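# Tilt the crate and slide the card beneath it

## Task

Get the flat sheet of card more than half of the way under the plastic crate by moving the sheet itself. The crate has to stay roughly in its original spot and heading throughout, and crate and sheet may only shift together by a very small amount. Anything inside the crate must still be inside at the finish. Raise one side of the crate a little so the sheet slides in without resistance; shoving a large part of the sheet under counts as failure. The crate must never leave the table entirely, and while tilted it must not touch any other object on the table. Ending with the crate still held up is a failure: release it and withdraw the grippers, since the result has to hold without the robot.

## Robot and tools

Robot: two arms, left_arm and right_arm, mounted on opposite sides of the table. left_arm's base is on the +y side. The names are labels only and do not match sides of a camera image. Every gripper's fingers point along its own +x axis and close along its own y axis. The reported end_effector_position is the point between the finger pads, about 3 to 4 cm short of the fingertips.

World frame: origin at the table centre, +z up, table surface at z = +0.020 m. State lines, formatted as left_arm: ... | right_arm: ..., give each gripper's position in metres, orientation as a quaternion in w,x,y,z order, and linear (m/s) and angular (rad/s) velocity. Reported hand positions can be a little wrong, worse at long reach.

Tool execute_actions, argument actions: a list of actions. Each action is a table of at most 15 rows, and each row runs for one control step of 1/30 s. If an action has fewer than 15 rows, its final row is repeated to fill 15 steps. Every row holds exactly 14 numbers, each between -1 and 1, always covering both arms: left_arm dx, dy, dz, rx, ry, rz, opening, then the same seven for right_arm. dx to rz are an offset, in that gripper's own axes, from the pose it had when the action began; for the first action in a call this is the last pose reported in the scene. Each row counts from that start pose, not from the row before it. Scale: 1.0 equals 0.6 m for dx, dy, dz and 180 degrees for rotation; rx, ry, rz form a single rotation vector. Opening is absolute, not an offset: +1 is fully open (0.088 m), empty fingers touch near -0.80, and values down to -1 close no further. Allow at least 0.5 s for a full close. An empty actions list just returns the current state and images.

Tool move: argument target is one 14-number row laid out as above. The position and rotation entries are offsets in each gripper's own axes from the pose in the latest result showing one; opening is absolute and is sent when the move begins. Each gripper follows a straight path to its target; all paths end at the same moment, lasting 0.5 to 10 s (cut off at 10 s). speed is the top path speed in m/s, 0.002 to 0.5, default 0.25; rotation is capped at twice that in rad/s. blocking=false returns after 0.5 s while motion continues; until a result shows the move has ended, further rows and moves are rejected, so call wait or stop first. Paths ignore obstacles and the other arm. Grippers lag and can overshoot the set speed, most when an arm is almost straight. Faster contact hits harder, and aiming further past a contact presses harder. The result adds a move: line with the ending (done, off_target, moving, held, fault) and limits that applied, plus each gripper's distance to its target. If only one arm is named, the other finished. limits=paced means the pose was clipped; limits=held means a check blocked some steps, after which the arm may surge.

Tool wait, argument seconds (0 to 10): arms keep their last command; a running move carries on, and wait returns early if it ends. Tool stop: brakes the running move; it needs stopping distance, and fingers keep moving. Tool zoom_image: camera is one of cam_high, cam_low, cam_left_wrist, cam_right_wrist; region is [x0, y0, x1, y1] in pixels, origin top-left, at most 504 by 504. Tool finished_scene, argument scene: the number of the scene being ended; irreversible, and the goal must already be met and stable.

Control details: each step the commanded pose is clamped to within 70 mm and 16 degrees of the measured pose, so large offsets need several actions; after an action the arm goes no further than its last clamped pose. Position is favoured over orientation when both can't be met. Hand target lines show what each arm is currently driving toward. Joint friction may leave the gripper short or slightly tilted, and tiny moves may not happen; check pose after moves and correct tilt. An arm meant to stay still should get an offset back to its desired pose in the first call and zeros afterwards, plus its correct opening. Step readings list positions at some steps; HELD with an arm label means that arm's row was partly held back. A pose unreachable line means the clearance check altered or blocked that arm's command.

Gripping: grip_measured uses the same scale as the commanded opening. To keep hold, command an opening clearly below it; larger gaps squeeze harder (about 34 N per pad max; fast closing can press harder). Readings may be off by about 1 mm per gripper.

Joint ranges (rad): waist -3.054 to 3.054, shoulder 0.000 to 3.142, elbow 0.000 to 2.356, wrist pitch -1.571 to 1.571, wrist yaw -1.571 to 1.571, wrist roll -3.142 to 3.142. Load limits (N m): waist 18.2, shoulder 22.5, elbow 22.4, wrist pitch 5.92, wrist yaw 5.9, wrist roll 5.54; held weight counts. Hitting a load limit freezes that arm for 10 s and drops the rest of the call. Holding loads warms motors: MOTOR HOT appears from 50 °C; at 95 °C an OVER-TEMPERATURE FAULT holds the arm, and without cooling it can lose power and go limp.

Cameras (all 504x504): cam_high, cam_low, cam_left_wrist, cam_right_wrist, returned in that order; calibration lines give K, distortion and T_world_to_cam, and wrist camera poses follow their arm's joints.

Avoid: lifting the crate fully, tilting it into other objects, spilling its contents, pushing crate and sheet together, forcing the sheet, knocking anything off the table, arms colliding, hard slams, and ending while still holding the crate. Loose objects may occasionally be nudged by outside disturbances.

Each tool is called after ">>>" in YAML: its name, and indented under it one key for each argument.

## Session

>>> execute_actions:
  actions: []

>>> zoom_image:
  camera: "cam_high"
  region: [100, 220, 400, 480]

Scene clock: 0.00 s.
left_arm: end_effector_position=(+0.2843, +0.3959, +0.2882) grip_measured=+0.825 end_effector_quat_wxyz=(+0.894, +0.136, +0.423, -0.057) end_effector_velocity=(-0.003, +0.004, -0.002) end_effector_angular_velocity=(+0.024, +0.013, +0.001) | right_arm: end_effector_position=(-0.1767, -0.3550, +0.1397) grip_measured=+0.848 end_effector_quat_wxyz=(+0.812, -0.046, +0.524, +0.253) end_effector_velocity=(+0.002, -0.001, +0.000) end_effector_angular_velocity=(-0.012, -0.007, +0.003)
Joint positions: left_arm=[ 0.465  1.339  1.116 -0.793 -0.429 -0.279  0.079] | right_arm=[ 1.031  2.092  1.318 -0.987  0.472  2.376  0.081]
Joint velocities: left_arm=[ 0.002 -0.002 -0.002 -0.022 -0.007  0.007 -0.   ] | right_arm=[-0.002 -0.002 -0.002 -0.007 -0.007 -0.007 -0.   ]
Heat: left arm: hottest shoulder 29 °C (+0.0 °C/min); right arm: hottest shoulder 23 °C (+0.0 °C/min).
Hand target (left_arm): +0.284, +0.396, +0.288; +0.894, +0.136, +0.423, -0.057
Hand target (right_arm): -0.177, -0.355, +0.140; +0.812, -0.046, +0.524, +0.253
camera_calibration (this result's frames):
cam_left_wrist: T_world_to_cam=[[-0.203203, -0.970754, -0.127852, 0.484129], [-0.93197, 0.231797, -0.278751, 0.281401], [0.300234, 0.0625112, -0.951815, 0.242864], [0, 0, 0, 1]] pos_world=[0.287718, 0.38956, 0.371499]
cam_right_wrist: T_world_to_cam=[[0.428143, -0.890174, -0.155834, -0.214508], [-0.903637, -0.419493, -0.0863997, -0.271743], [0.0115395, 0.177809, -0.983997, 0.287927], [0, 0, 0, 1]] pos_world=[-0.157039, -0.35614, 0.226413]

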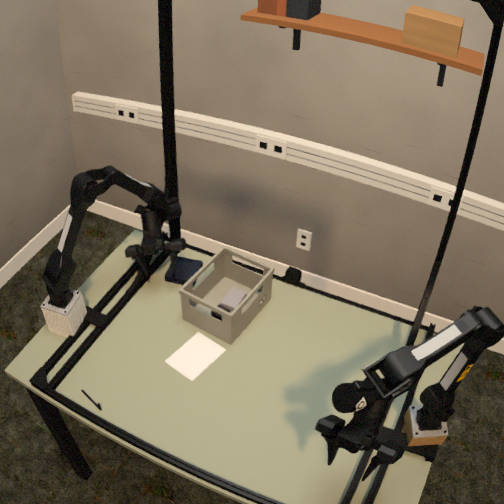

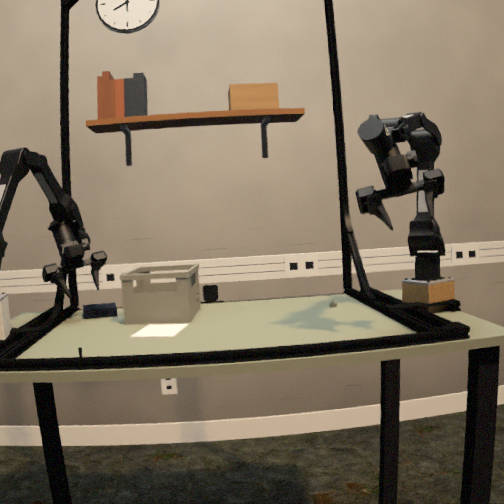

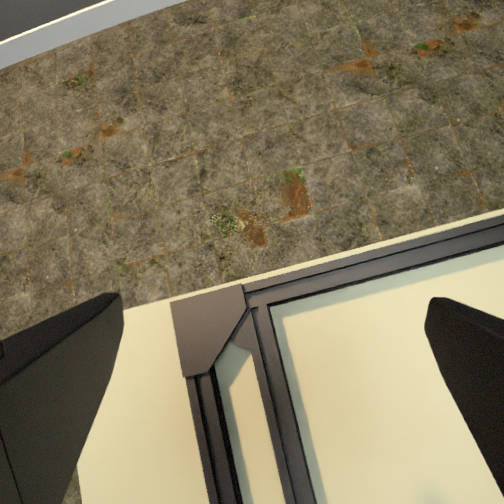

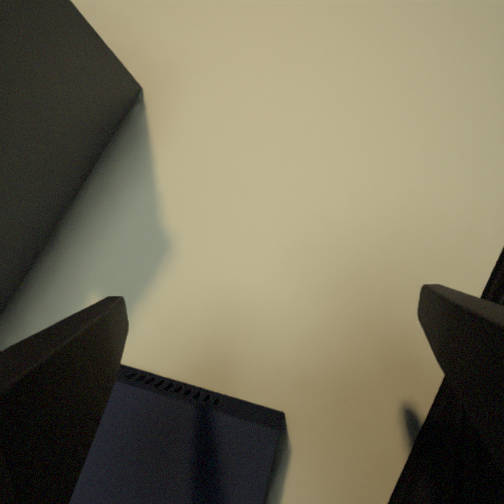

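Region (100, 220, 400, 480) of cam_high's 504x504 image, scaled by 1.680, with more detail than that image has; it fills the top 437 rows of this view, and the rest is white.

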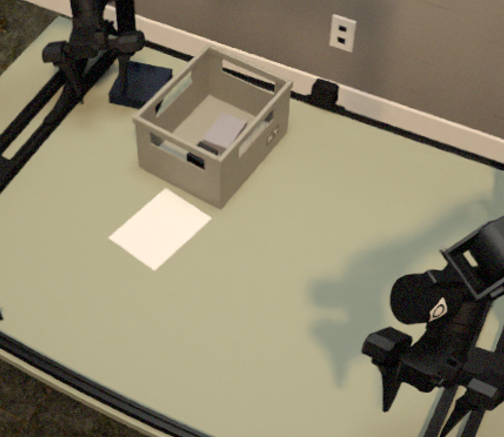

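>>> move:
  target: [-0.25,-0.748,-0.487,0.173,-0.29,-0.538,-0.4,0.167,-0.18,0.403,0.14,0.246,-0.008,-1]

>>> move:
  target: [0.03,0,-0.005,0,0,0,-0.4,0.135,0.295,0.072,0,0,0,-1]

>>> zoom_image:
  camera: "cam_low"
  region: [80, 230, 280, 360]

Scene clock: 17.73 s.
left_arm: end_effector_position=(-0.1262, +0.0522, +0.1491) grip_measured=-0.400 end_effector_quat_wxyz=(+0.578, -0.038, -0.014, -0.815) end_effector_velocity=(-0.005, +0.000, -0.002) end_effector_angular_velocity=(-0.000, +0.007, -0.015) | right_arm: end_effector_position=(+0.1078, -0.3313, +0.1394) grip_measured=-0.785 end_effector_quat_wxyz=(+0.557, +0.032, +0.825, +0.090) end_effector_velocity=(+0.000, -0.001, +0.000) end_effector_angular_velocity=(+0.003, +0.006, +0.013)
Joint positions: left_arm=[-0.619  2.436  0.939  1.576  0.129 -0.031  0.019] | right_arm=[-0.474  1.463  0.56  -0.63  -0.417  1.19   0.001]
Joint velocities: left_arm=[-0.007  0.012  0.007  0.007  0.007 -0.007 -0.   ] | right_arm=[-0.007  0.002  0.002 -0.007 -0.007 -0.022 -0.   ]
Heat: left arm: hottest shoulder 28 °C (-3.4 °C/min); right arm: hottest shoulder 26 °C (+10.2 °C/min).
Hand target (left_arm): -0.128, +0.051, +0.144; -0.576, +0.035, +0.016, +0.816
Hand target (right_arm): +0.108, -0.331, +0.139; +0.556, +0.029, +0.826, +0.089
Off the commanded pose (left_arm): 0.009 m, 2 deg.
Off the commanded pose (right_arm): 0.003 m, 1 deg.
joint sent to its limit (left arm) — the command would take joint 4 (wrist pitch) past its upper limit, so that joint was sent only as far as its limit.
move: off_target (left_arm)
camera_calibration (this result's frames):
cam_left_wrist: T_world_to_cam=[[-0.924296, 0.374805, 0.0720995, -0.141834], [0.0476729, 0.300792, -0.952497, 0.160168], [-0.378688, -0.876952, -0.295889, 0.120734], [0, 0, 0, 1]] pos_world=[-0.0930121, 0.11086, 0.198509]
cam_right_wrist: T_world_to_cam=[[0.0491178, -0.989882, -0.133123, -0.310539], [-0.723319, -0.127165, 0.678704, -0.0339799], [-0.688765, 0.0629537, -0.722246, 0.281078], [0, 0, 0, 1]] pos_world=[0.184271, -0.329413, 0.18473]

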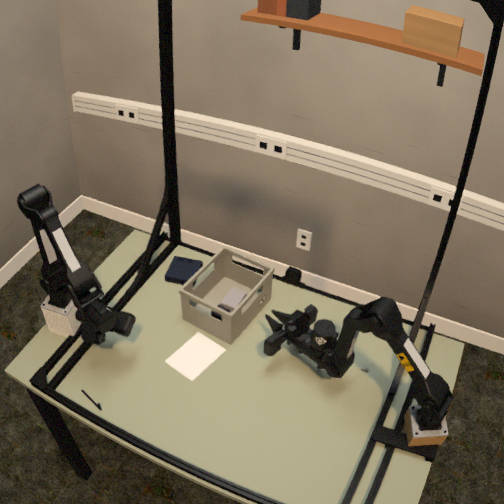

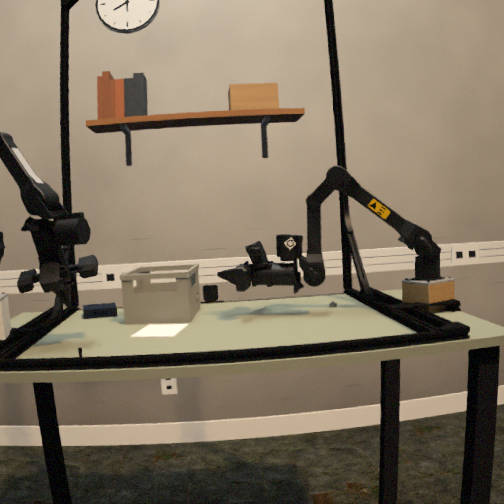

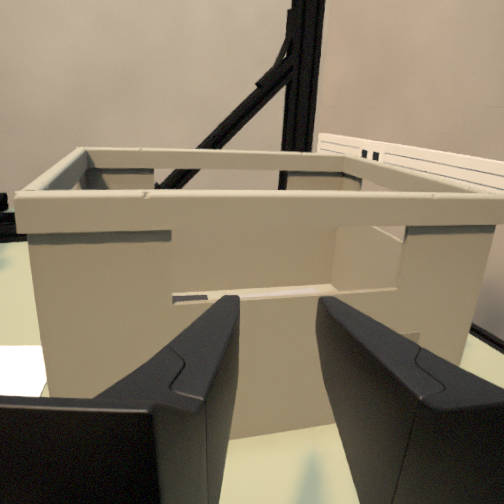

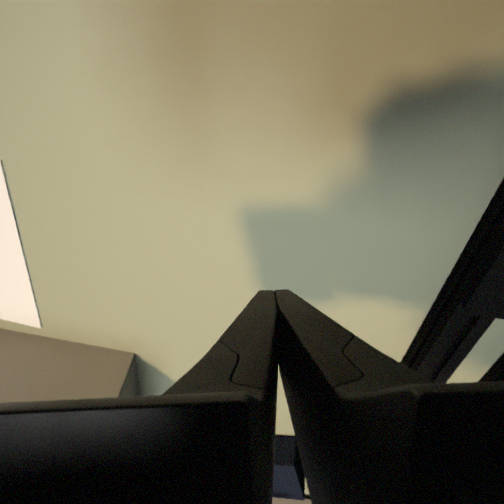

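Scene clock: 19.10 s.
left_arm: end_effector_position=(-0.1306, +0.0364, +0.1530) grip_measured=-0.400 end_effector_quat_wxyz=(+0.578, -0.041, -0.017, -0.815) end_effector_velocity=(-0.003, -0.000, +0.000) end_effector_angular_velocity=(+0.005, +0.007, -0.001) | right_arm: end_effector_position=(+0.1096, -0.1385, +0.0900) grip_measured=-0.785 end_effector_quat_wxyz=(+0.557, +0.037, +0.823, +0.101) end_effector_velocity=(-0.000, -0.001, -0.000) end_effector_angular_velocity=(-0.013, +0.009, +0.005)
Joint positions: left_arm=[-0.622  2.45   1.013  1.524  0.125 -0.031  0.019] | right_arm=[-0.327  2.191  1.274 -0.531 -0.41   1.347  0.001]
Joint velocities: left_arm=[-0.007 -0.002  0.002 -0.007 -0.007 -0.007 -0.   ] | right_arm=[-0.002  0.007  0.012 -0.022 -0.007 -0.007 -0.   ]
Heat: left arm: hottest shoulder 28 °C (-3.1 °C/min); right arm: hottest shoulder 26 °C (+9.4 °C/min).
Hand target (left_arm): -0.132, +0.035, +0.148; -0.578, +0.038, +0.015, +0.815
Hand target (right_arm): +0.109, -0.140, +0.083; +0.557, +0.033, +0.825, +0.091
Off the commanded pose (left_arm): 0.006 m, 0 deg.
Off the commanded pose (right_arm): 0.008 m, 1 deg.
move: done
camera_calibration (this result's frames):
cam_left_wrist: T_world_to_cam=[[-0.924441, 0.374641, 0.0710787, -0.140132], [0.0456434, 0.293773, -0.954785, 0.169218], [-0.378583, -0.879398, -0.288676, 0.105406], [0, 0, 0, 1]] pos_world=[-0.0973624, 0.0954816, 0.201955]
cam_right_wrist: T_world_to_cam=[[0.0520596, -0.986354, -0.156192, -0.124141], [-0.723695, -0.145038, 0.674707, 0.0232882], [-0.688154, 0.0779103, -0.72137, 0.236426], [0, 0, 0, 1]] pos_world=[0.186014, -0.137489, 0.135448]

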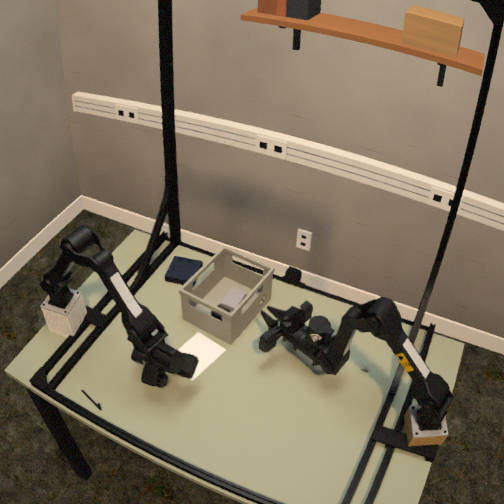

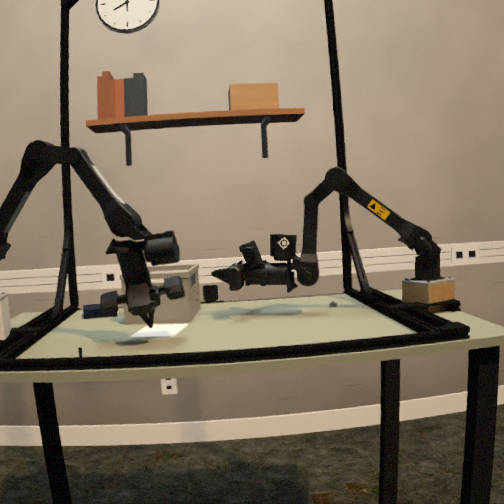

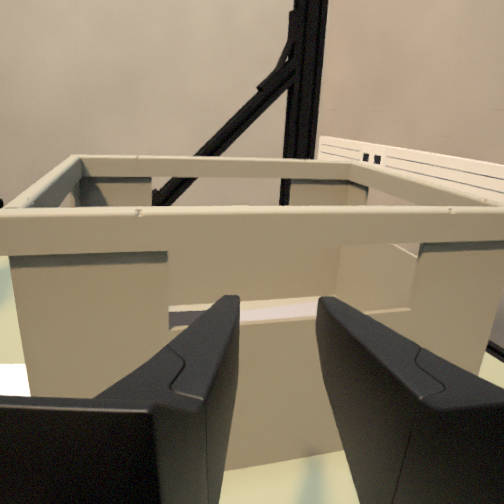

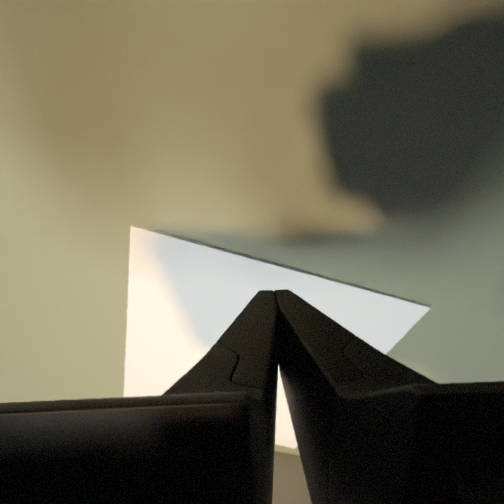

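Region (80, 230, 280, 360) of cam_low's 504x504 image, scaled by 2.520, with more detail than that image has; it fills the top 328 rows of this view, and the rest is white.

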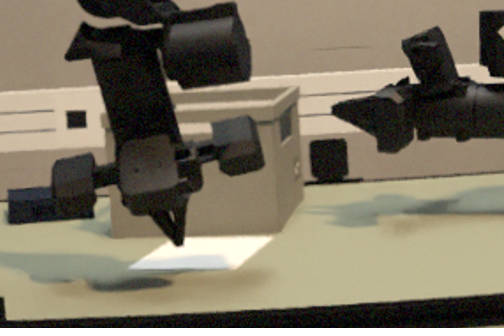

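>>> move:
  target: [0.04,-0.008,-0.035,0,0,0,-0.4,0.06,-0.02,0,0,0,0,-1]
  speed: 0.06

>>> move:
  target: [0.095,0,-0.008,0,0,0,-0.4,0.03,-0.01,0.01,0,0,0,-1]
  speed: 0.04

>>> zoom_image:
  camera: "cam_low"
  region: [80, 230, 280, 360]

Scene clock: 24.10 s.
left_arm: end_effector_position=(-0.1427, +0.0154, +0.1401) grip_measured=-0.400 end_effector_quat_wxyz=(+0.578, -0.044, -0.019, -0.815) end_effector_velocity=(-0.001, -0.003, +0.000) end_effector_angular_velocity=(+0.010, +0.006, +0.004) | right_arm: end_effector_position=(+0.0983, -0.1367, +0.0664) grip_measured=-0.785 end_effector_quat_wxyz=(+0.558, +0.045, +0.821, +0.116) end_effector_velocity=(-0.002, +0.001, +0.001) end_effector_angular_velocity=(+0.005, +0.008, -0.003)
Joint positions: left_arm=[-0.64   2.537  1.14   1.491  0.106 -0.031  0.019] | right_arm=[-0.298  2.233  1.22  -0.389 -0.408  1.375  0.001]
Joint velocities: left_arm=[-0.002 -0.002  0.012 -0.022 -0.007 -0.007 -0.   ] | right_arm=[ 0.002 -0.002 -0.002  0.007 -0.007  0.007 -0.   ]
Heat: left arm: hottest shoulder 29 °C (+0.0 °C/min); right arm: hottest shoulder 26 °C (+7.5 °C/min).
Hand target (left_arm): -0.144, +0.014, +0.134; -0.578, +0.041, +0.017, +0.815
Hand target (right_arm): +0.096, -0.144, +0.055; +0.557, +0.037, +0.823, +0.101
Off the commanded pose (left_arm): 0.006 m, 0 deg.
Off the commanded pose (right_arm): 0.014 m, 2 deg.
move: off_target (right_arm)
camera_calibration (this result's frames):
cam_left_wrist: T_world_to_cam=[[-0.924331, 0.374811, 0.0716109, -0.142521], [0.0425505, 0.287733, -0.956765, 0.163466], [-0.379211, -0.881321, -0.281909, 0.0776292], [0, 0, 0, 1]] pos_world=[-0.109254, 0.0748001, 0.188489]
cam_right_wrist: T_world_to_cam=[[0.0559733, -0.980333, -0.189248, -0.122843], [-0.724882, -0.170246, 0.667505, 0.0284378], [-0.686596, 0.0998196, -0.720154, 0.214263], [0, 0, 0, 1]] pos_world=[0.174602, -0.136973, 0.112073]

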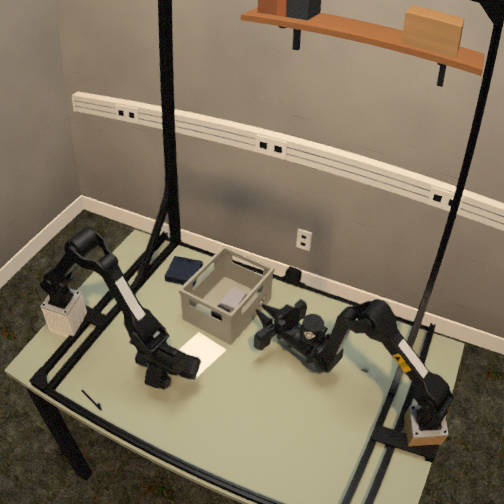

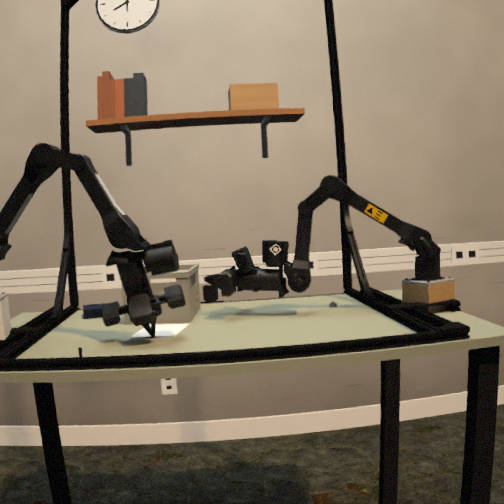

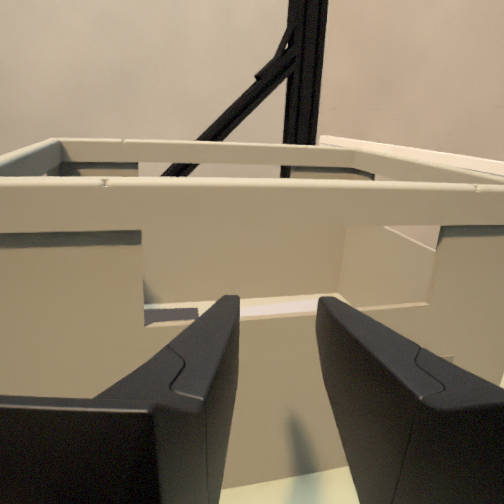

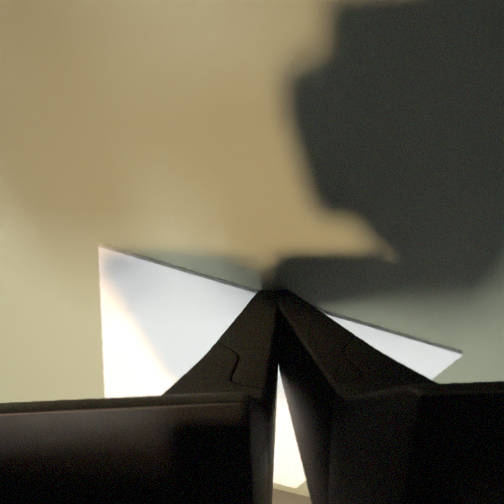

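Scene clock: 25.87 s.
left_arm: end_effector_position=(-0.1599, -0.0371, +0.1471) grip_measured=-0.400 end_effector_quat_wxyz=(+0.578, -0.047, -0.021, -0.814) end_effector_velocity=(-0.004, -0.000, -0.000) end_effector_angular_velocity=(+0.005, +0.008, +0.009) | right_arm: end_effector_position=(+0.0986, -0.1274, +0.0650) grip_measured=-0.785 end_effector_quat_wxyz=(+0.556, +0.058, +0.818, +0.136) end_effector_velocity=(+0.000, +0.001, +0.002) end_effector_angular_velocity=(+0.013, +0.019, +0.004)
Joint positions: left_arm=[-0.651  2.622  1.422  1.301  0.095 -0.031  0.019] | right_arm=[-0.298  2.242  1.216 -0.328 -0.415  1.375  0.001]
Joint velocities: left_arm=[-0.012  0.002  0.007 -0.007 -0.022 -0.007 -0.   ] | right_arm=[-0.007 -0.002 -0.002  0.007 -0.022 -0.007  0.   ]
Heat: left arm: hottest shoulder 29 °C (+0.0 °C/min); right arm: hottest shoulder 27 °C (+9.3 °C/min).
Hand target (left_arm): -0.162, -0.038, +0.140; -0.578, +0.044, +0.018, +0.815
Hand target (right_arm): +0.097, -0.139, +0.047; +0.558, +0.045, +0.821, +0.116
Off the commanded pose (left_arm): 0.007 m, 0 deg.
Off the commanded pose (right_arm): 0.021 m, 3 deg.
move: off_target (right_arm)
camera_calibration (this result's frames):
cam_left_wrist: T_world_to_cam=[[-0.924253, 0.37502, 0.0715294, -0.139241], [0.0397556, 0.280879, -0.95892, 0.18565], [-0.379705, -0.88344, -0.274512, 0.0255391], [0, 0, 0, 1]] pos_world=[-0.126377, 0.0226351, 0.194994]
cam_right_wrist: T_world_to_cam=[[0.0571535, -0.969833, -0.236977, -0.109647], [-0.724323, -0.203638, 0.658702, 0.0273942], [-0.687088, 0.134, -0.71411, 0.21652], [0, 0, 0, 1]] pos_world=[0.174877, -0.129775, 0.110591]

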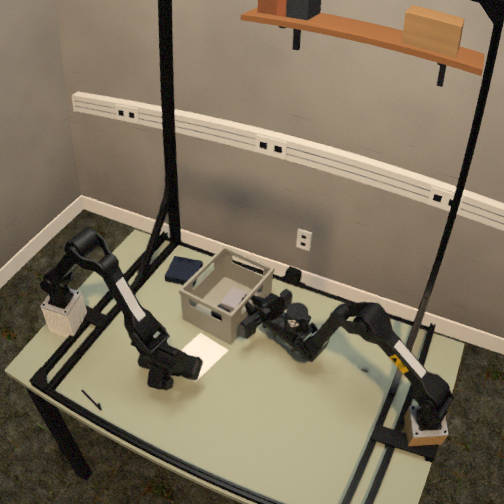

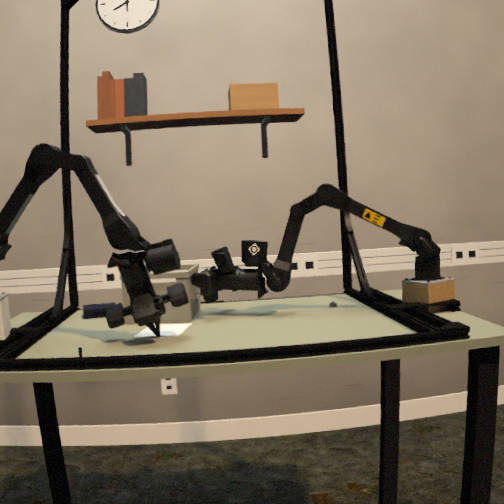

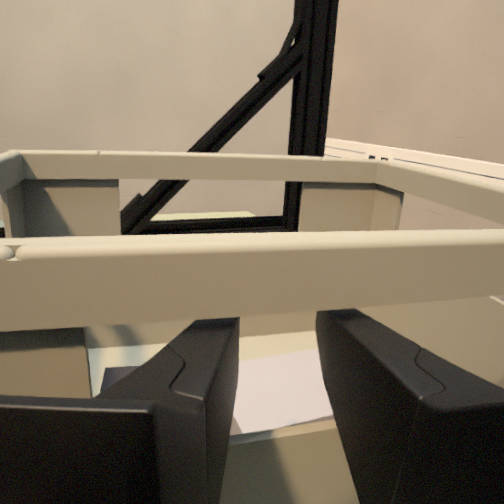

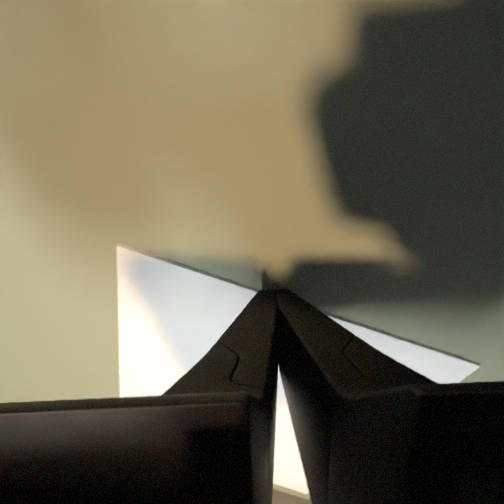

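Region (80, 230, 280, 360) of cam_low's 504x504 image, scaled by 2.520, with more detail than that image has; it fills the top 328 rows of this view, and the rest is white.

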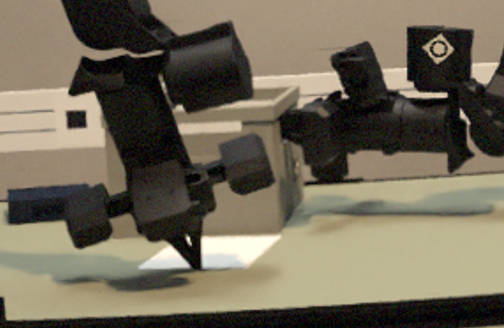

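Lift stepwise (weight unknown).

>>> execute_actions:
  actions:
    - [[0.01,0,0.03,0,-0.01,0,-0.4,0.01,-0.015,0.004,0,0,-0.01,-1]]
    - [[0.012,-0.002,0.06,0,-0.025,0,-0.4,0.01,-0.015,0.004,0,0,-0.01,-1]]

Scene clock: 29.43 s.
left_arm: end_effector_position=(-0.1600, -0.0380, +0.1530) grip_measured=-0.400 end_effector_quat_wxyz=(+0.578, -0.052, -0.022, -0.814) end_effector_velocity=(+0.003, -0.001, -0.001) end_effector_angular_velocity=(+0.010, +0.006, +0.009) | right_arm: end_effector_position=(+0.0984, -0.1287, +0.0649) grip_measured=-0.785 end_effector_quat_wxyz=(+0.556, +0.052, +0.818, +0.139) end_effector_velocity=(-0.000, -0.002, +0.001) end_effector_angular_velocity=(-0.004, +0.006, +0.006)
Joint positions: left_arm=[-0.651  2.613  1.425  1.3    0.093 -0.034  0.019] | right_arm=[-0.298  2.242  1.218 -0.338 -0.415  1.359  0.001]
Joint velocities: left_arm=[ 0.002 -0.002 -0.002 -0.007 -0.007 -0.007 -0.   ] | right_arm=[-0.002 -0.002 -0.002 -0.007 -0.007 -0.007 -0.   ]
Heat: left arm: hottest shoulder 30 °C (+2.0 °C/min); right arm: hottest shoulder 27 °C (+8.2 °C/min).
Hand target (left_arm): -0.161, -0.041, +0.184; -0.577, +0.079, +0.043, +0.812
Hand target (right_arm): +0.099, -0.135, +0.056; +0.558, +0.042, +0.819, +0.129
Off the commanded pose (left_arm): 0.032 m, 4 deg.
Off the commanded pose (right_arm): 0.011 m, 2 deg.
Step readings (end_effector_position; steps 1 to 15: 1st action; 16 to 30: 2nd action):
0: left_arm (-0.1599, -0.0373, +0.1467) | right_arm (+0.0986, -0.1272, +0.0649)
1: left_arm (-0.1599, -0.0374, +0.1465) | right_arm (+0.0986, -0.1272, +0.0649)
2: left_arm (-0.1599, -0.0374, +0.1462) | right_arm (+0.0986, -0.1272, +0.0649)
4: left_arm (-0.1599, -0.0374, +0.1459) | right_arm (+0.0986, -0.1274, +0.0649)
8: left_arm (-0.1600, -0.0376, +0.1462) | right_arm (+0.0985, -0.1280, +0.0648)
15: left_arm (-0.1600, -0.0377, +0.1480) | right_arm (+0.0985, -0.1281, +0.0648)
16: left_arm (-0.1600, -0.0379, +0.1495) | right_arm (+0.0985, -0.1281, +0.0649)
17: left_arm (-0.1600, -0.0380, +0.1510) | right_arm (+0.0984, -0.1284, +0.0648)
19: left_arm (-0.1600, -0.0381, +0.1521) | right_arm (+0.0984, -0.1285, +0.0648)
23: left_arm (-0.1601, -0.0380, +0.1526) | right_arm (+0.0984, -0.1287, +0.0648)
30: end_effector_position above
camera_calibration (this result's frames):
cam_left_wrist: T_world_to_cam=[[-0.924404, 0.374218, 0.0737394, -0.139812], [0.0337451, 0.272816, -0.961474, 0.190711], [-0.379919, -0.886302, -0.26482, 0.0246593], [0, 0, 0, 1]] pos_world=[-0.12631, 0.0221468, 0.200204]
cam_right_wrist: T_world_to_cam=[[0.0713613, -0.969512, -0.234424, -0.11248], [-0.723208, -0.21215, 0.657239, 0.0259921], [-0.686934, 0.122636, -0.716298, 0.215134], [0, 0, 0, 1]] pos_world=[0.174607, -0.129919, 0.110649]

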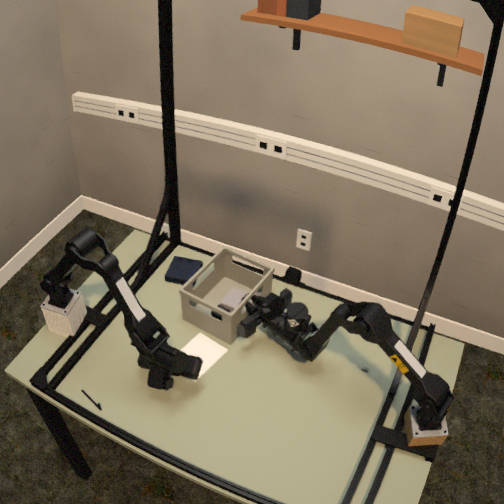

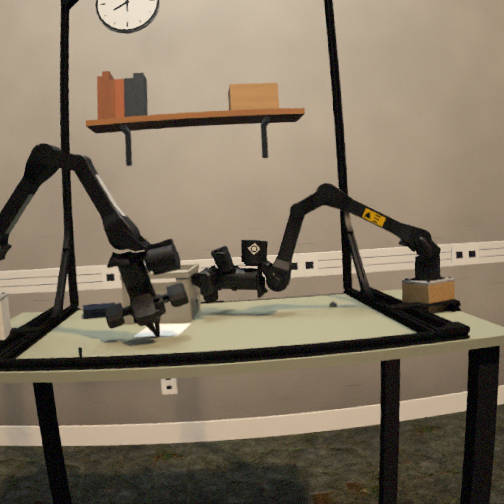

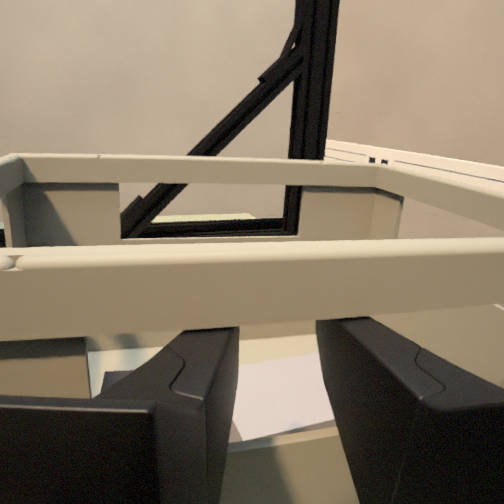

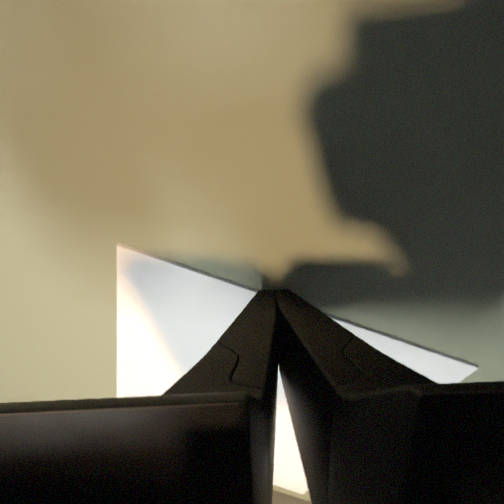

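>>> execute_actions:
  actions:
    - [[0.022,0,0.09,0,-0.03,0,-0.4,0.01,-0.015,0.004,0,0,-0.01,-1]]
    - [[0.03,0,0.11,0,-0.035,0,-0.4,0.01,-0.015,0.004,0,0,-0.01,-1]]

>>> zoom_image:
  camera: "cam_low"
  region: [80, 230, 280, 360]

Scene clock: 32.97 s.
left_arm: end_effector_position=(-0.1603, -0.0423, +0.1684) grip_measured=-0.400 end_effector_quat_wxyz=(+0.581, -0.047, -0.011, -0.813) end_effector_velocity=(-0.001, -0.001, +0.001) end_effector_angular_velocity=(+0.014, +0.005, +0.004) | right_arm: end_effector_position=(+0.0984, -0.1302, +0.0647) grip_measured=-0.785 end_effector_quat_wxyz=(+0.556, +0.045, +0.817, +0.142) end_effector_velocity=(-0.002, -0.002, +0.001) end_effector_angular_velocity=(-0.007, +0.024, -0.005)
Joint positions: left_arm=[-0.651  2.56   1.427  1.223  0.088 -0.044  0.019] | right_arm=[-0.298  2.242  1.219 -0.348 -0.415  1.343  0.001]
Joint velocities: left_arm=[-0.002 -0.007  0.002 -0.022 -0.007 -0.007 -0.   ] | right_arm=[-0.002 -0.002 -0.002 -0.007 -0.022  0.007 -0.   ]
Heat: left arm: hottest shoulder 32 °C (+5.5 °C/min); right arm: hottest shoulder 27 °C (+7.3 °C/min).
Hand target (left_arm): -0.161, -0.048, +0.225; -0.577, +0.095, +0.049, +0.810
Hand target (right_arm): +0.099, -0.136, +0.056; +0.558, +0.035, +0.818, +0.132
Off the commanded pose (left_arm): 0.059 m, 7 deg.
Off the commanded pose (right_arm): 0.011 m, 2 deg.
Step readings (end_effector_position; steps 1 to 15: 1st action; 16 to 30: 2nd action):
0: left_arm (-0.1602, -0.0380, +0.1533) | right_arm (+0.0985, -0.1289, +0.0648)
1: left_arm (-0.1603, -0.0382, +0.1553) | right_arm (+0.0985, -0.1290, +0.0648)
2: left_arm (-0.1603, -0.0386, +0.1562) | right_arm (+0.0985, -0.1291, +0.0648)
4: left_arm (-0.1603, -0.0392, +0.1576) | right_arm (+0.0985, -0.1292, +0.0648)
8: left_arm (-0.1604, -0.0395, +0.1586) | right_arm (+0.0985, -0.1295, +0.0648)
15: left_arm (-0.1604, -0.0396, +0.1589) | right_arm (+0.0985, -0.1295, +0.0647)
16: left_arm (-0.1604, -0.0399, +0.1605) | right_arm (+0.0984, -0.1296, +0.0648)
17: left_arm (-0.1604, -0.0405, +0.1614) | right_arm (+0.0984, -0.1298, +0.0647)
19: left_arm (-0.1602, -0.0414, +0.1640) | right_arm (+0.0984, -0.1301, +0.0647)
23: left_arm (-0.1603, -0.0421, +0.1681) | right_arm (+0.0984, -0.1302, +0.0647)
30: end_effector_position above
camera_calibration (this result's frames):
cam_left_wrist: T_world_to_cam=[[-0.92546, 0.368592, 0.0875462, -0.142336], [0.0279257, 0.296829, -0.954522, 0.20563], [-0.377816, -0.880927, -0.284996, 0.0287731], [0, 0, 0, 1]] pos_world=[-0.126598, 0.0167743, 0.216939]
cam_right_wrist: T_world_to_cam=[[0.0858761, -0.968976, -0.231758, -0.115543], [-0.721905, -0.220835, 0.655809, 0.0245709], [-0.686643, 0.110989, -0.718473, 0.213773], [0, 0, 0, 1]] pos_world=[0.174446, -0.130258, 0.110699]

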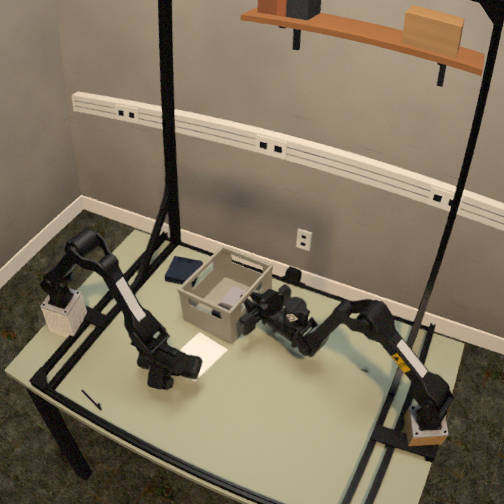

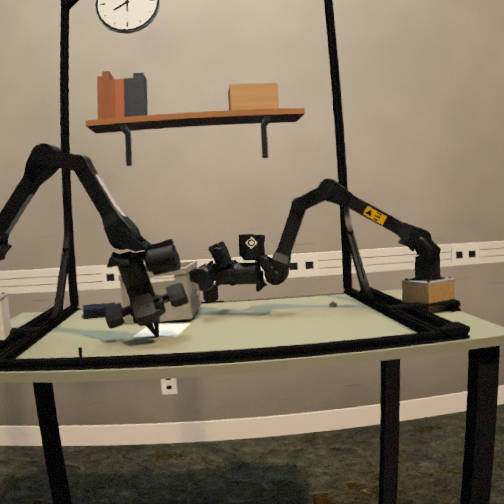

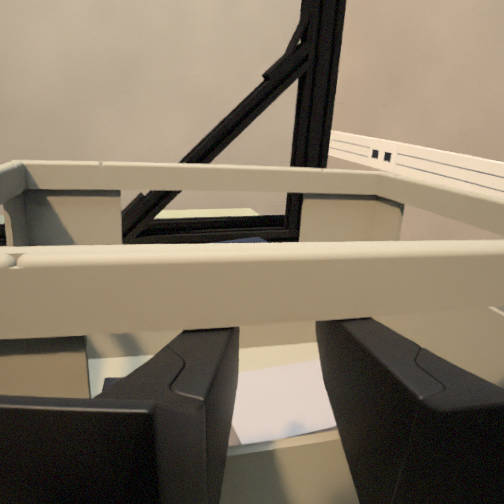

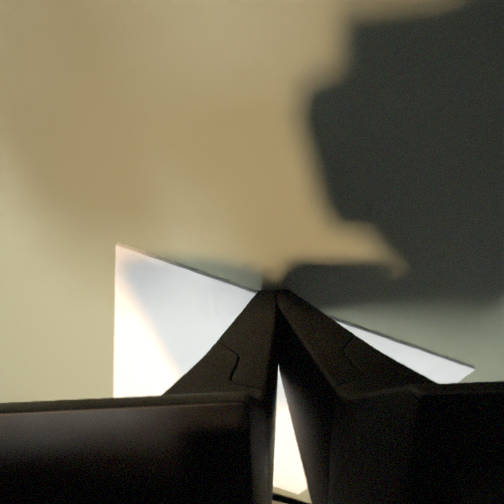

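Region (80, 230, 280, 360) of cam_low's 504x504 image, scaled by 2.520, with more detail than that image has; it fills the top 328 rows of this view, and the rest is white.

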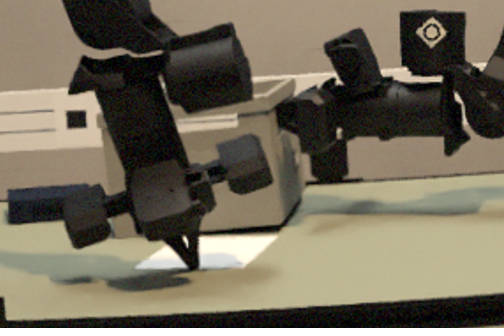

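>>> execute_actions:
  actions:
    - [[0.032,0,0.112,0,-0.04,0,-0.4,0.01,-0.015,0.004,0,0,-0.01,-1]]
    - [[0.018,-0.004,0.094,0,-0.04,-0.003,-0.4,0.039,-0.016,-0.058,0,0.02,-0.012,-1]]
    - [[0.018,-0.004,0.094,0,-0.04,-0.003,-0.4,0.042,-0.016,-0.055,0,0.03,-0.012,-1]]

>>> zoom_image:
  camera: "cam_low"
  region: [80, 230, 280, 360]

Scene clock: 38.27 s.
left_arm: end_effector_position=(-0.1610, -0.0472, +0.1789) grip_measured=-0.401 end_effector_quat_wxyz=(+0.582, -0.049, -0.012, -0.812) end_effector_velocity=(+0.002, -0.000, -0.001) end_effector_angular_velocity=(+0.010, +0.007, +0.019) | right_arm: end_effector_position=(+0.0194, -0.1359, +0.0654) grip_measured=-0.785 end_effector_quat_wxyz=(+0.495, +0.014, +0.854, +0.161) end_effector_velocity=(-0.004, +0.002, +0.001) end_effector_angular_velocity=(+0.013, +0.023, +0.001)
Joint positions: left_arm=[-0.651  2.545  1.449  1.191  0.085 -0.046  0.019] | right_arm=[-0.141  2.256  1.199 -0.284 -0.528  1.444  0.001]
Joint velocities: left_arm=[-0.002 -0.002 -0.002 -0.007 -0.022 -0.007 -0.   ] | right_arm=[ 0.002  0.002 -0.002  0.022 -0.022  0.007 -0.   ]
Heat: left arm: hottest shoulder 37 °C (+12.5 °C/min); right arm: hottest shoulder 27 °C (+6.3 °C/min).
Hand target (left_arm): -0.163, -0.051, +0.234; -0.576, +0.099, +0.048, +0.810
Hand target (right_arm): +0.020, -0.144, +0.053; +0.495, +0.007, +0.857, +0.143
Off the commanded pose (left_arm): 0.057 m, 7 deg.
Off the commanded pose (right_arm): 0.014 m, 2 deg.
Step readings (end_effector_position; steps 1 to 15: 1st action; 16 to 30: 2nd action; 31 to 45: 3rd action):
0: left_arm (-0.1604, -0.0425, +0.1690) | right_arm (+0.0985, -0.1303, +0.0647)
1: left_arm (-0.1604, -0.0428, +0.1700) | right_arm (+0.0985, -0.1304, +0.0647)
2: left_arm (-0.1605, -0.0433, +0.1705) | right_arm (+0.0985, -0.1305, +0.0647)
4: left_arm (-0.1607, -0.0448, +0.1734) | right_arm (+0.0985, -0.1307, +0.0647)
8: left_arm (-0.1609, -0.0465, +0.1767) | right_arm (+0.0984, -0.1309, +0.0647)
15: left_arm (-0.1610, -0.0473, +0.1775) | right_arm (+0.0984, -0.1309, +0.0647)
16: left_arm (-0.1610, -0.0473, +0.1775) | right_arm (+0.0969, -0.1309, +0.0646)
17: left_arm (-0.1610, -0.0473, +0.1775) | right_arm (+0.0930, -0.1307, +0.0643)
19: left_arm (-0.1610, -0.0472, +0.1779) | right_arm (+0.0788, -0.1303, +0.0654)
23: left_arm (-0.1610, -0.0473, +0.1782) | right_arm (+0.0605, -0.1323, +0.0652)
30: left_arm (-0.1610, -0.0473, +0.1783) | right_arm (+0.0591, -0.1323, +0.0651)
31: left_arm (-0.1610, -0.0473, +0.1783) | right_arm (+0.0566, -0.1317, +0.0657)
32: left_arm (-0.1610, -0.0472, +0.1785) | right_arm (+0.0503, -0.1319, +0.0662)
34: left_arm (-0.1610, -0.0472, +0.1787) | right_arm (+0.0356, -0.1342, +0.0660)
38: left_arm (-0.1610, -0.0472, +0.1789) | right_arm (+0.0204, -0.1362, +0.0655)
45: end_effector_position above
camera_calibration (this result's frames):
cam_left_wrist: T_world_to_cam=[[-0.926299, 0.366326, 0.0881744, -0.142482], [0.0244705, 0.29201, -0.956102, 0.216613], [-0.375993, -0.883479, -0.279452, 0.0263786], [0, 0, 0, 1]] pos_world=[-0.127363, 0.0122468, 0.227039]
cam_right_wrist: T_world_to_cam=[[0.144798, -0.960418, -0.237972, -0.113648], [-0.607508, -0.27613, 0.744772, -0.0496508], [-0.781004, 0.0367281, -0.623445, 0.146217], [0, 0, 0, 1]] pos_world=[0.100489, -0.12823, 0.101092]

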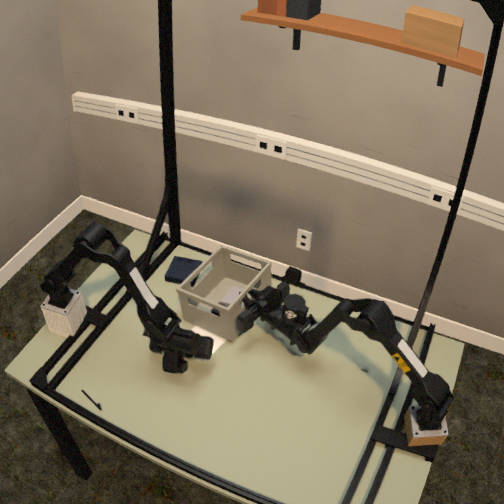

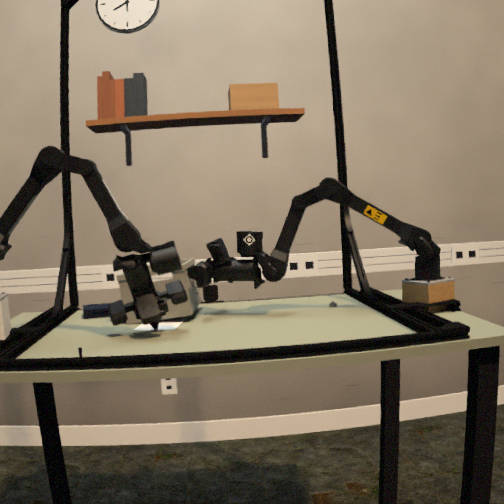

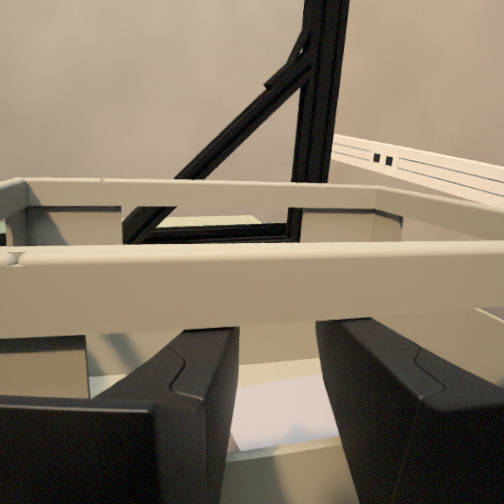

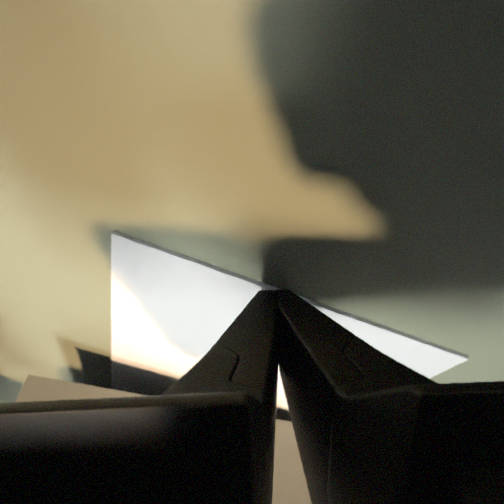

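Region (80, 230, 280, 360) of cam_low's 504x504 image, scaled by 2.520, with more detail than that image has; it fills the top 328 rows of this view, and the rest is white.

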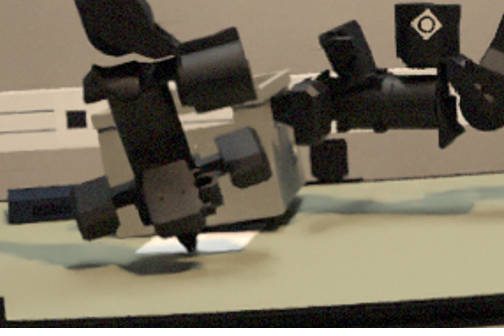

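>>> execute_actions:
  actions:
    - [[0.016,-0.004,0.092,0,-0.04,-0.002,-0.4,0.043,-0.005,-0.038,0.02,0.01,-0.01,-1]]
    - [[0.016,-0.004,0.092,0,-0.04,-0.002,-0.4,-0.07,0,0,0,0,0,-1]]
    - [[0.016,-0.004,0.092,0,-0.04,-0.002,-0.4,-0.06,-0.09,0.04,0,0,0,-1]]
    - [[0.016,-0.004,0.092,0,-0.04,-0.002,-0.4,-0.05,-0.09,0.04,0,0,0,-1]]

>>> zoom_image:
  camera: "cam_high"
  region: [120, 240, 290, 400]

Scene clock: 43.63 s.
left_arm: end_effector_position=(-0.1607, -0.0465, +0.1870) grip_measured=-0.400 end_effector_quat_wxyz=(+0.581, -0.063, -0.024, -0.811) end_effector_velocity=(+0.003, -0.001, -0.004) end_effector_angular_velocity=(+0.014, +0.005, +0.009) | right_arm: end_effector_position=(+0.0951, -0.2432, +0.0946) grip_measured=-0.785 end_effector_quat_wxyz=(+0.484, +0.017, +0.866, +0.128) end_effector_velocity=(+0.000, -0.010, -0.002) end_effector_angular_velocity=(-0.014, +0.010, +0.018)
Joint positions: left_arm=[-0.651  2.544  1.449  1.226  0.084 -0.046  0.019] | right_arm=[-0.416  1.953  0.832 -0.426 -0.586  1.169  0.001]
Joint velocities: left_arm=[ 0.002  0.002 -0.002 -0.007 -0.007 -0.007 -0.   ] | right_arm=[-0.012 -0.002 -0.017 -0.022 -0.007 -0.037 -0.   ]
Heat: left arm: hottest shoulder 41 °C (+16.5 °C/min); right arm: hottest shoulder 28 °C (+6.9 °C/min).
Hand target (left_arm): -0.162, -0.048, +0.240; -0.576, +0.111, +0.058, +0.808
Hand target (right_arm): +0.096, -0.246, +0.096; +0.483, +0.017, +0.866, +0.130
Off the commanded pose (left_arm): 0.054 m, 7 deg.
Off the commanded pose (right_arm): 0.003 m, 0 deg.
Step readings (end_effector_position; steps 1 to 15: 1st action; 16 to 30: 2nd action; 31 to 45: 3rd action; 46 to 60: 4th action):
0: left_arm (-0.1610, -0.0472, +0.1794) | right_arm (+0.0192, -0.1358, +0.0652)
1: left_arm (-0.1610, -0.0472, +0.1795) | right_arm (+0.0178, -0.1354, +0.0650)
2: left_arm (-0.1610, -0.0472, +0.1799) | right_arm (+0.0130, -0.1352, +0.0650)
4: left_arm (-0.1610, -0.0471, +0.1804) | right_arm (+0.0008, -0.1361, +0.0650)
8: left_arm (-0.1609, -0.0471, +0.1811) | right_arm (-0.0129, -0.1375, +0.0649)
15: left_arm (-0.1609, -0.0471, +0.1812) | right_arm (-0.0133, -0.1370, +0.0648)
16: left_arm (-0.1609, -0.0471, +0.1813) | right_arm (-0.0126, -0.1379, +0.0673)
17: left_arm (-0.1609, -0.0470, +0.1818) | right_arm (-0.0092, -0.1417, +0.0701)
19: left_arm (-0.1609, -0.0470, +0.1822) | right_arm (-0.0005, -0.1450, +0.0777)
23: left_arm (-0.1609, -0.0469, +0.1830) | right_arm (+0.0092, -0.1419, +0.0927)
30: left_arm (-0.1609, -0.0469, +0.1831) | right_arm (+0.0097, -0.1439, +0.0952)
31: left_arm (-0.1609, -0.0468, +0.1833) | right_arm (+0.0109, -0.1478, +0.0957)
32: left_arm (-0.1609, -0.0468, +0.1837) | right_arm (+0.0170, -0.1577, +0.0959)
34: left_arm (-0.1608, -0.0468, +0.1842) | right_arm (+0.0341, -0.1773, +0.0953)
38: left_arm (-0.1608, -0.0467, +0.1851) | right_arm (+0.0531, -0.1924, +0.0925)
45: left_arm (-0.1608, -0.0467, +0.1853) | right_arm (+0.0539, -0.1939, +0.0969)
46: left_arm (-0.1608, -0.0466, +0.1854) | right_arm (+0.0555, -0.1985, +0.0968)
47: left_arm (-0.1608, -0.0466, +0.1859) | right_arm (+0.0621, -0.2078, +0.0966)
49: left_arm (-0.1607, -0.0465, +0.1864) | right_arm (+0.0779, -0.2275, +0.0942)
53: left_arm (-0.1607, -0.0465, +0.1868) | right_arm (+0.0929, -0.2427, +0.0911)
60: end_effector_position above
camera_calibration (this result's frames):
cam_left_wrist: T_world_to_cam=[[-0.925799, 0.368614, 0.0837869, -0.142187], [0.0157391, 0.259044, -0.965737, 0.223008], [-0.377689, -0.89276, -0.245624, 0.0224011], [0, 0, 0, 1]] pos_world=[-0.126686, 0.0146422, 0.232782]
cam_right_wrist: T_world_to_cam=[[0.103528, -0.976815, -0.18739, -0.22559], [-0.590601, -0.211965, 0.778628, -0.0442695], [-0.800295, 0.0300627, -0.598852, 0.225381], [0, 0, 0, 1]] pos_world=[0.177581, -0.236519, 0.127166]

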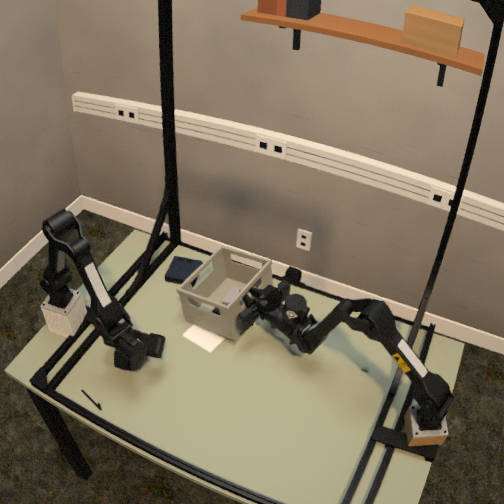

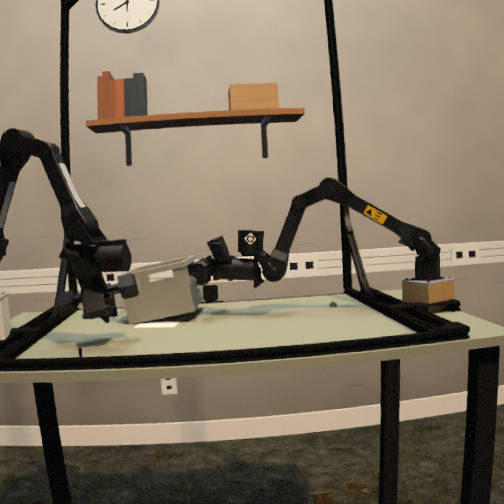

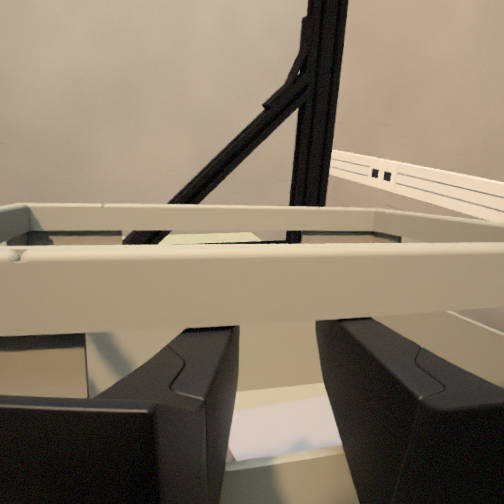

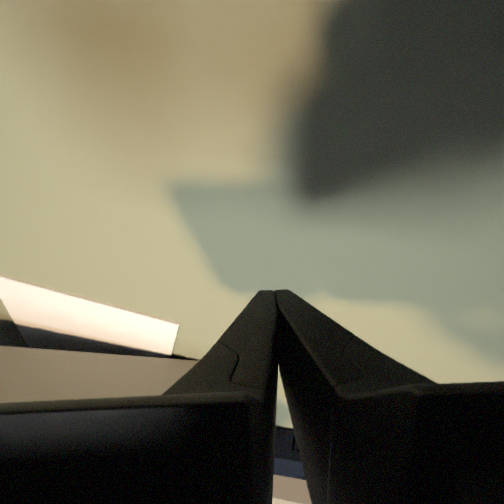

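Region (120, 240, 290, 400) of cam_high's 504x504 image, scaled by 2.965, with more detail than that image has; it fills the top 474 rows of this view, and the rest is white.

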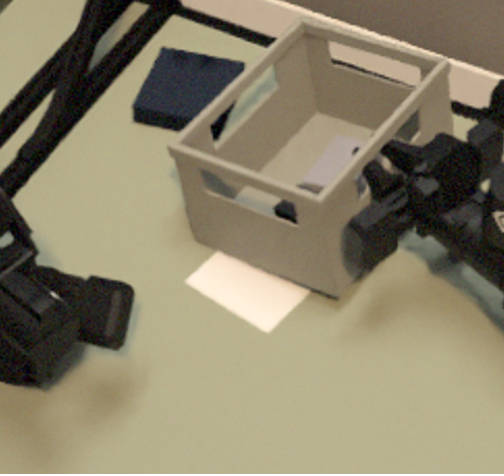

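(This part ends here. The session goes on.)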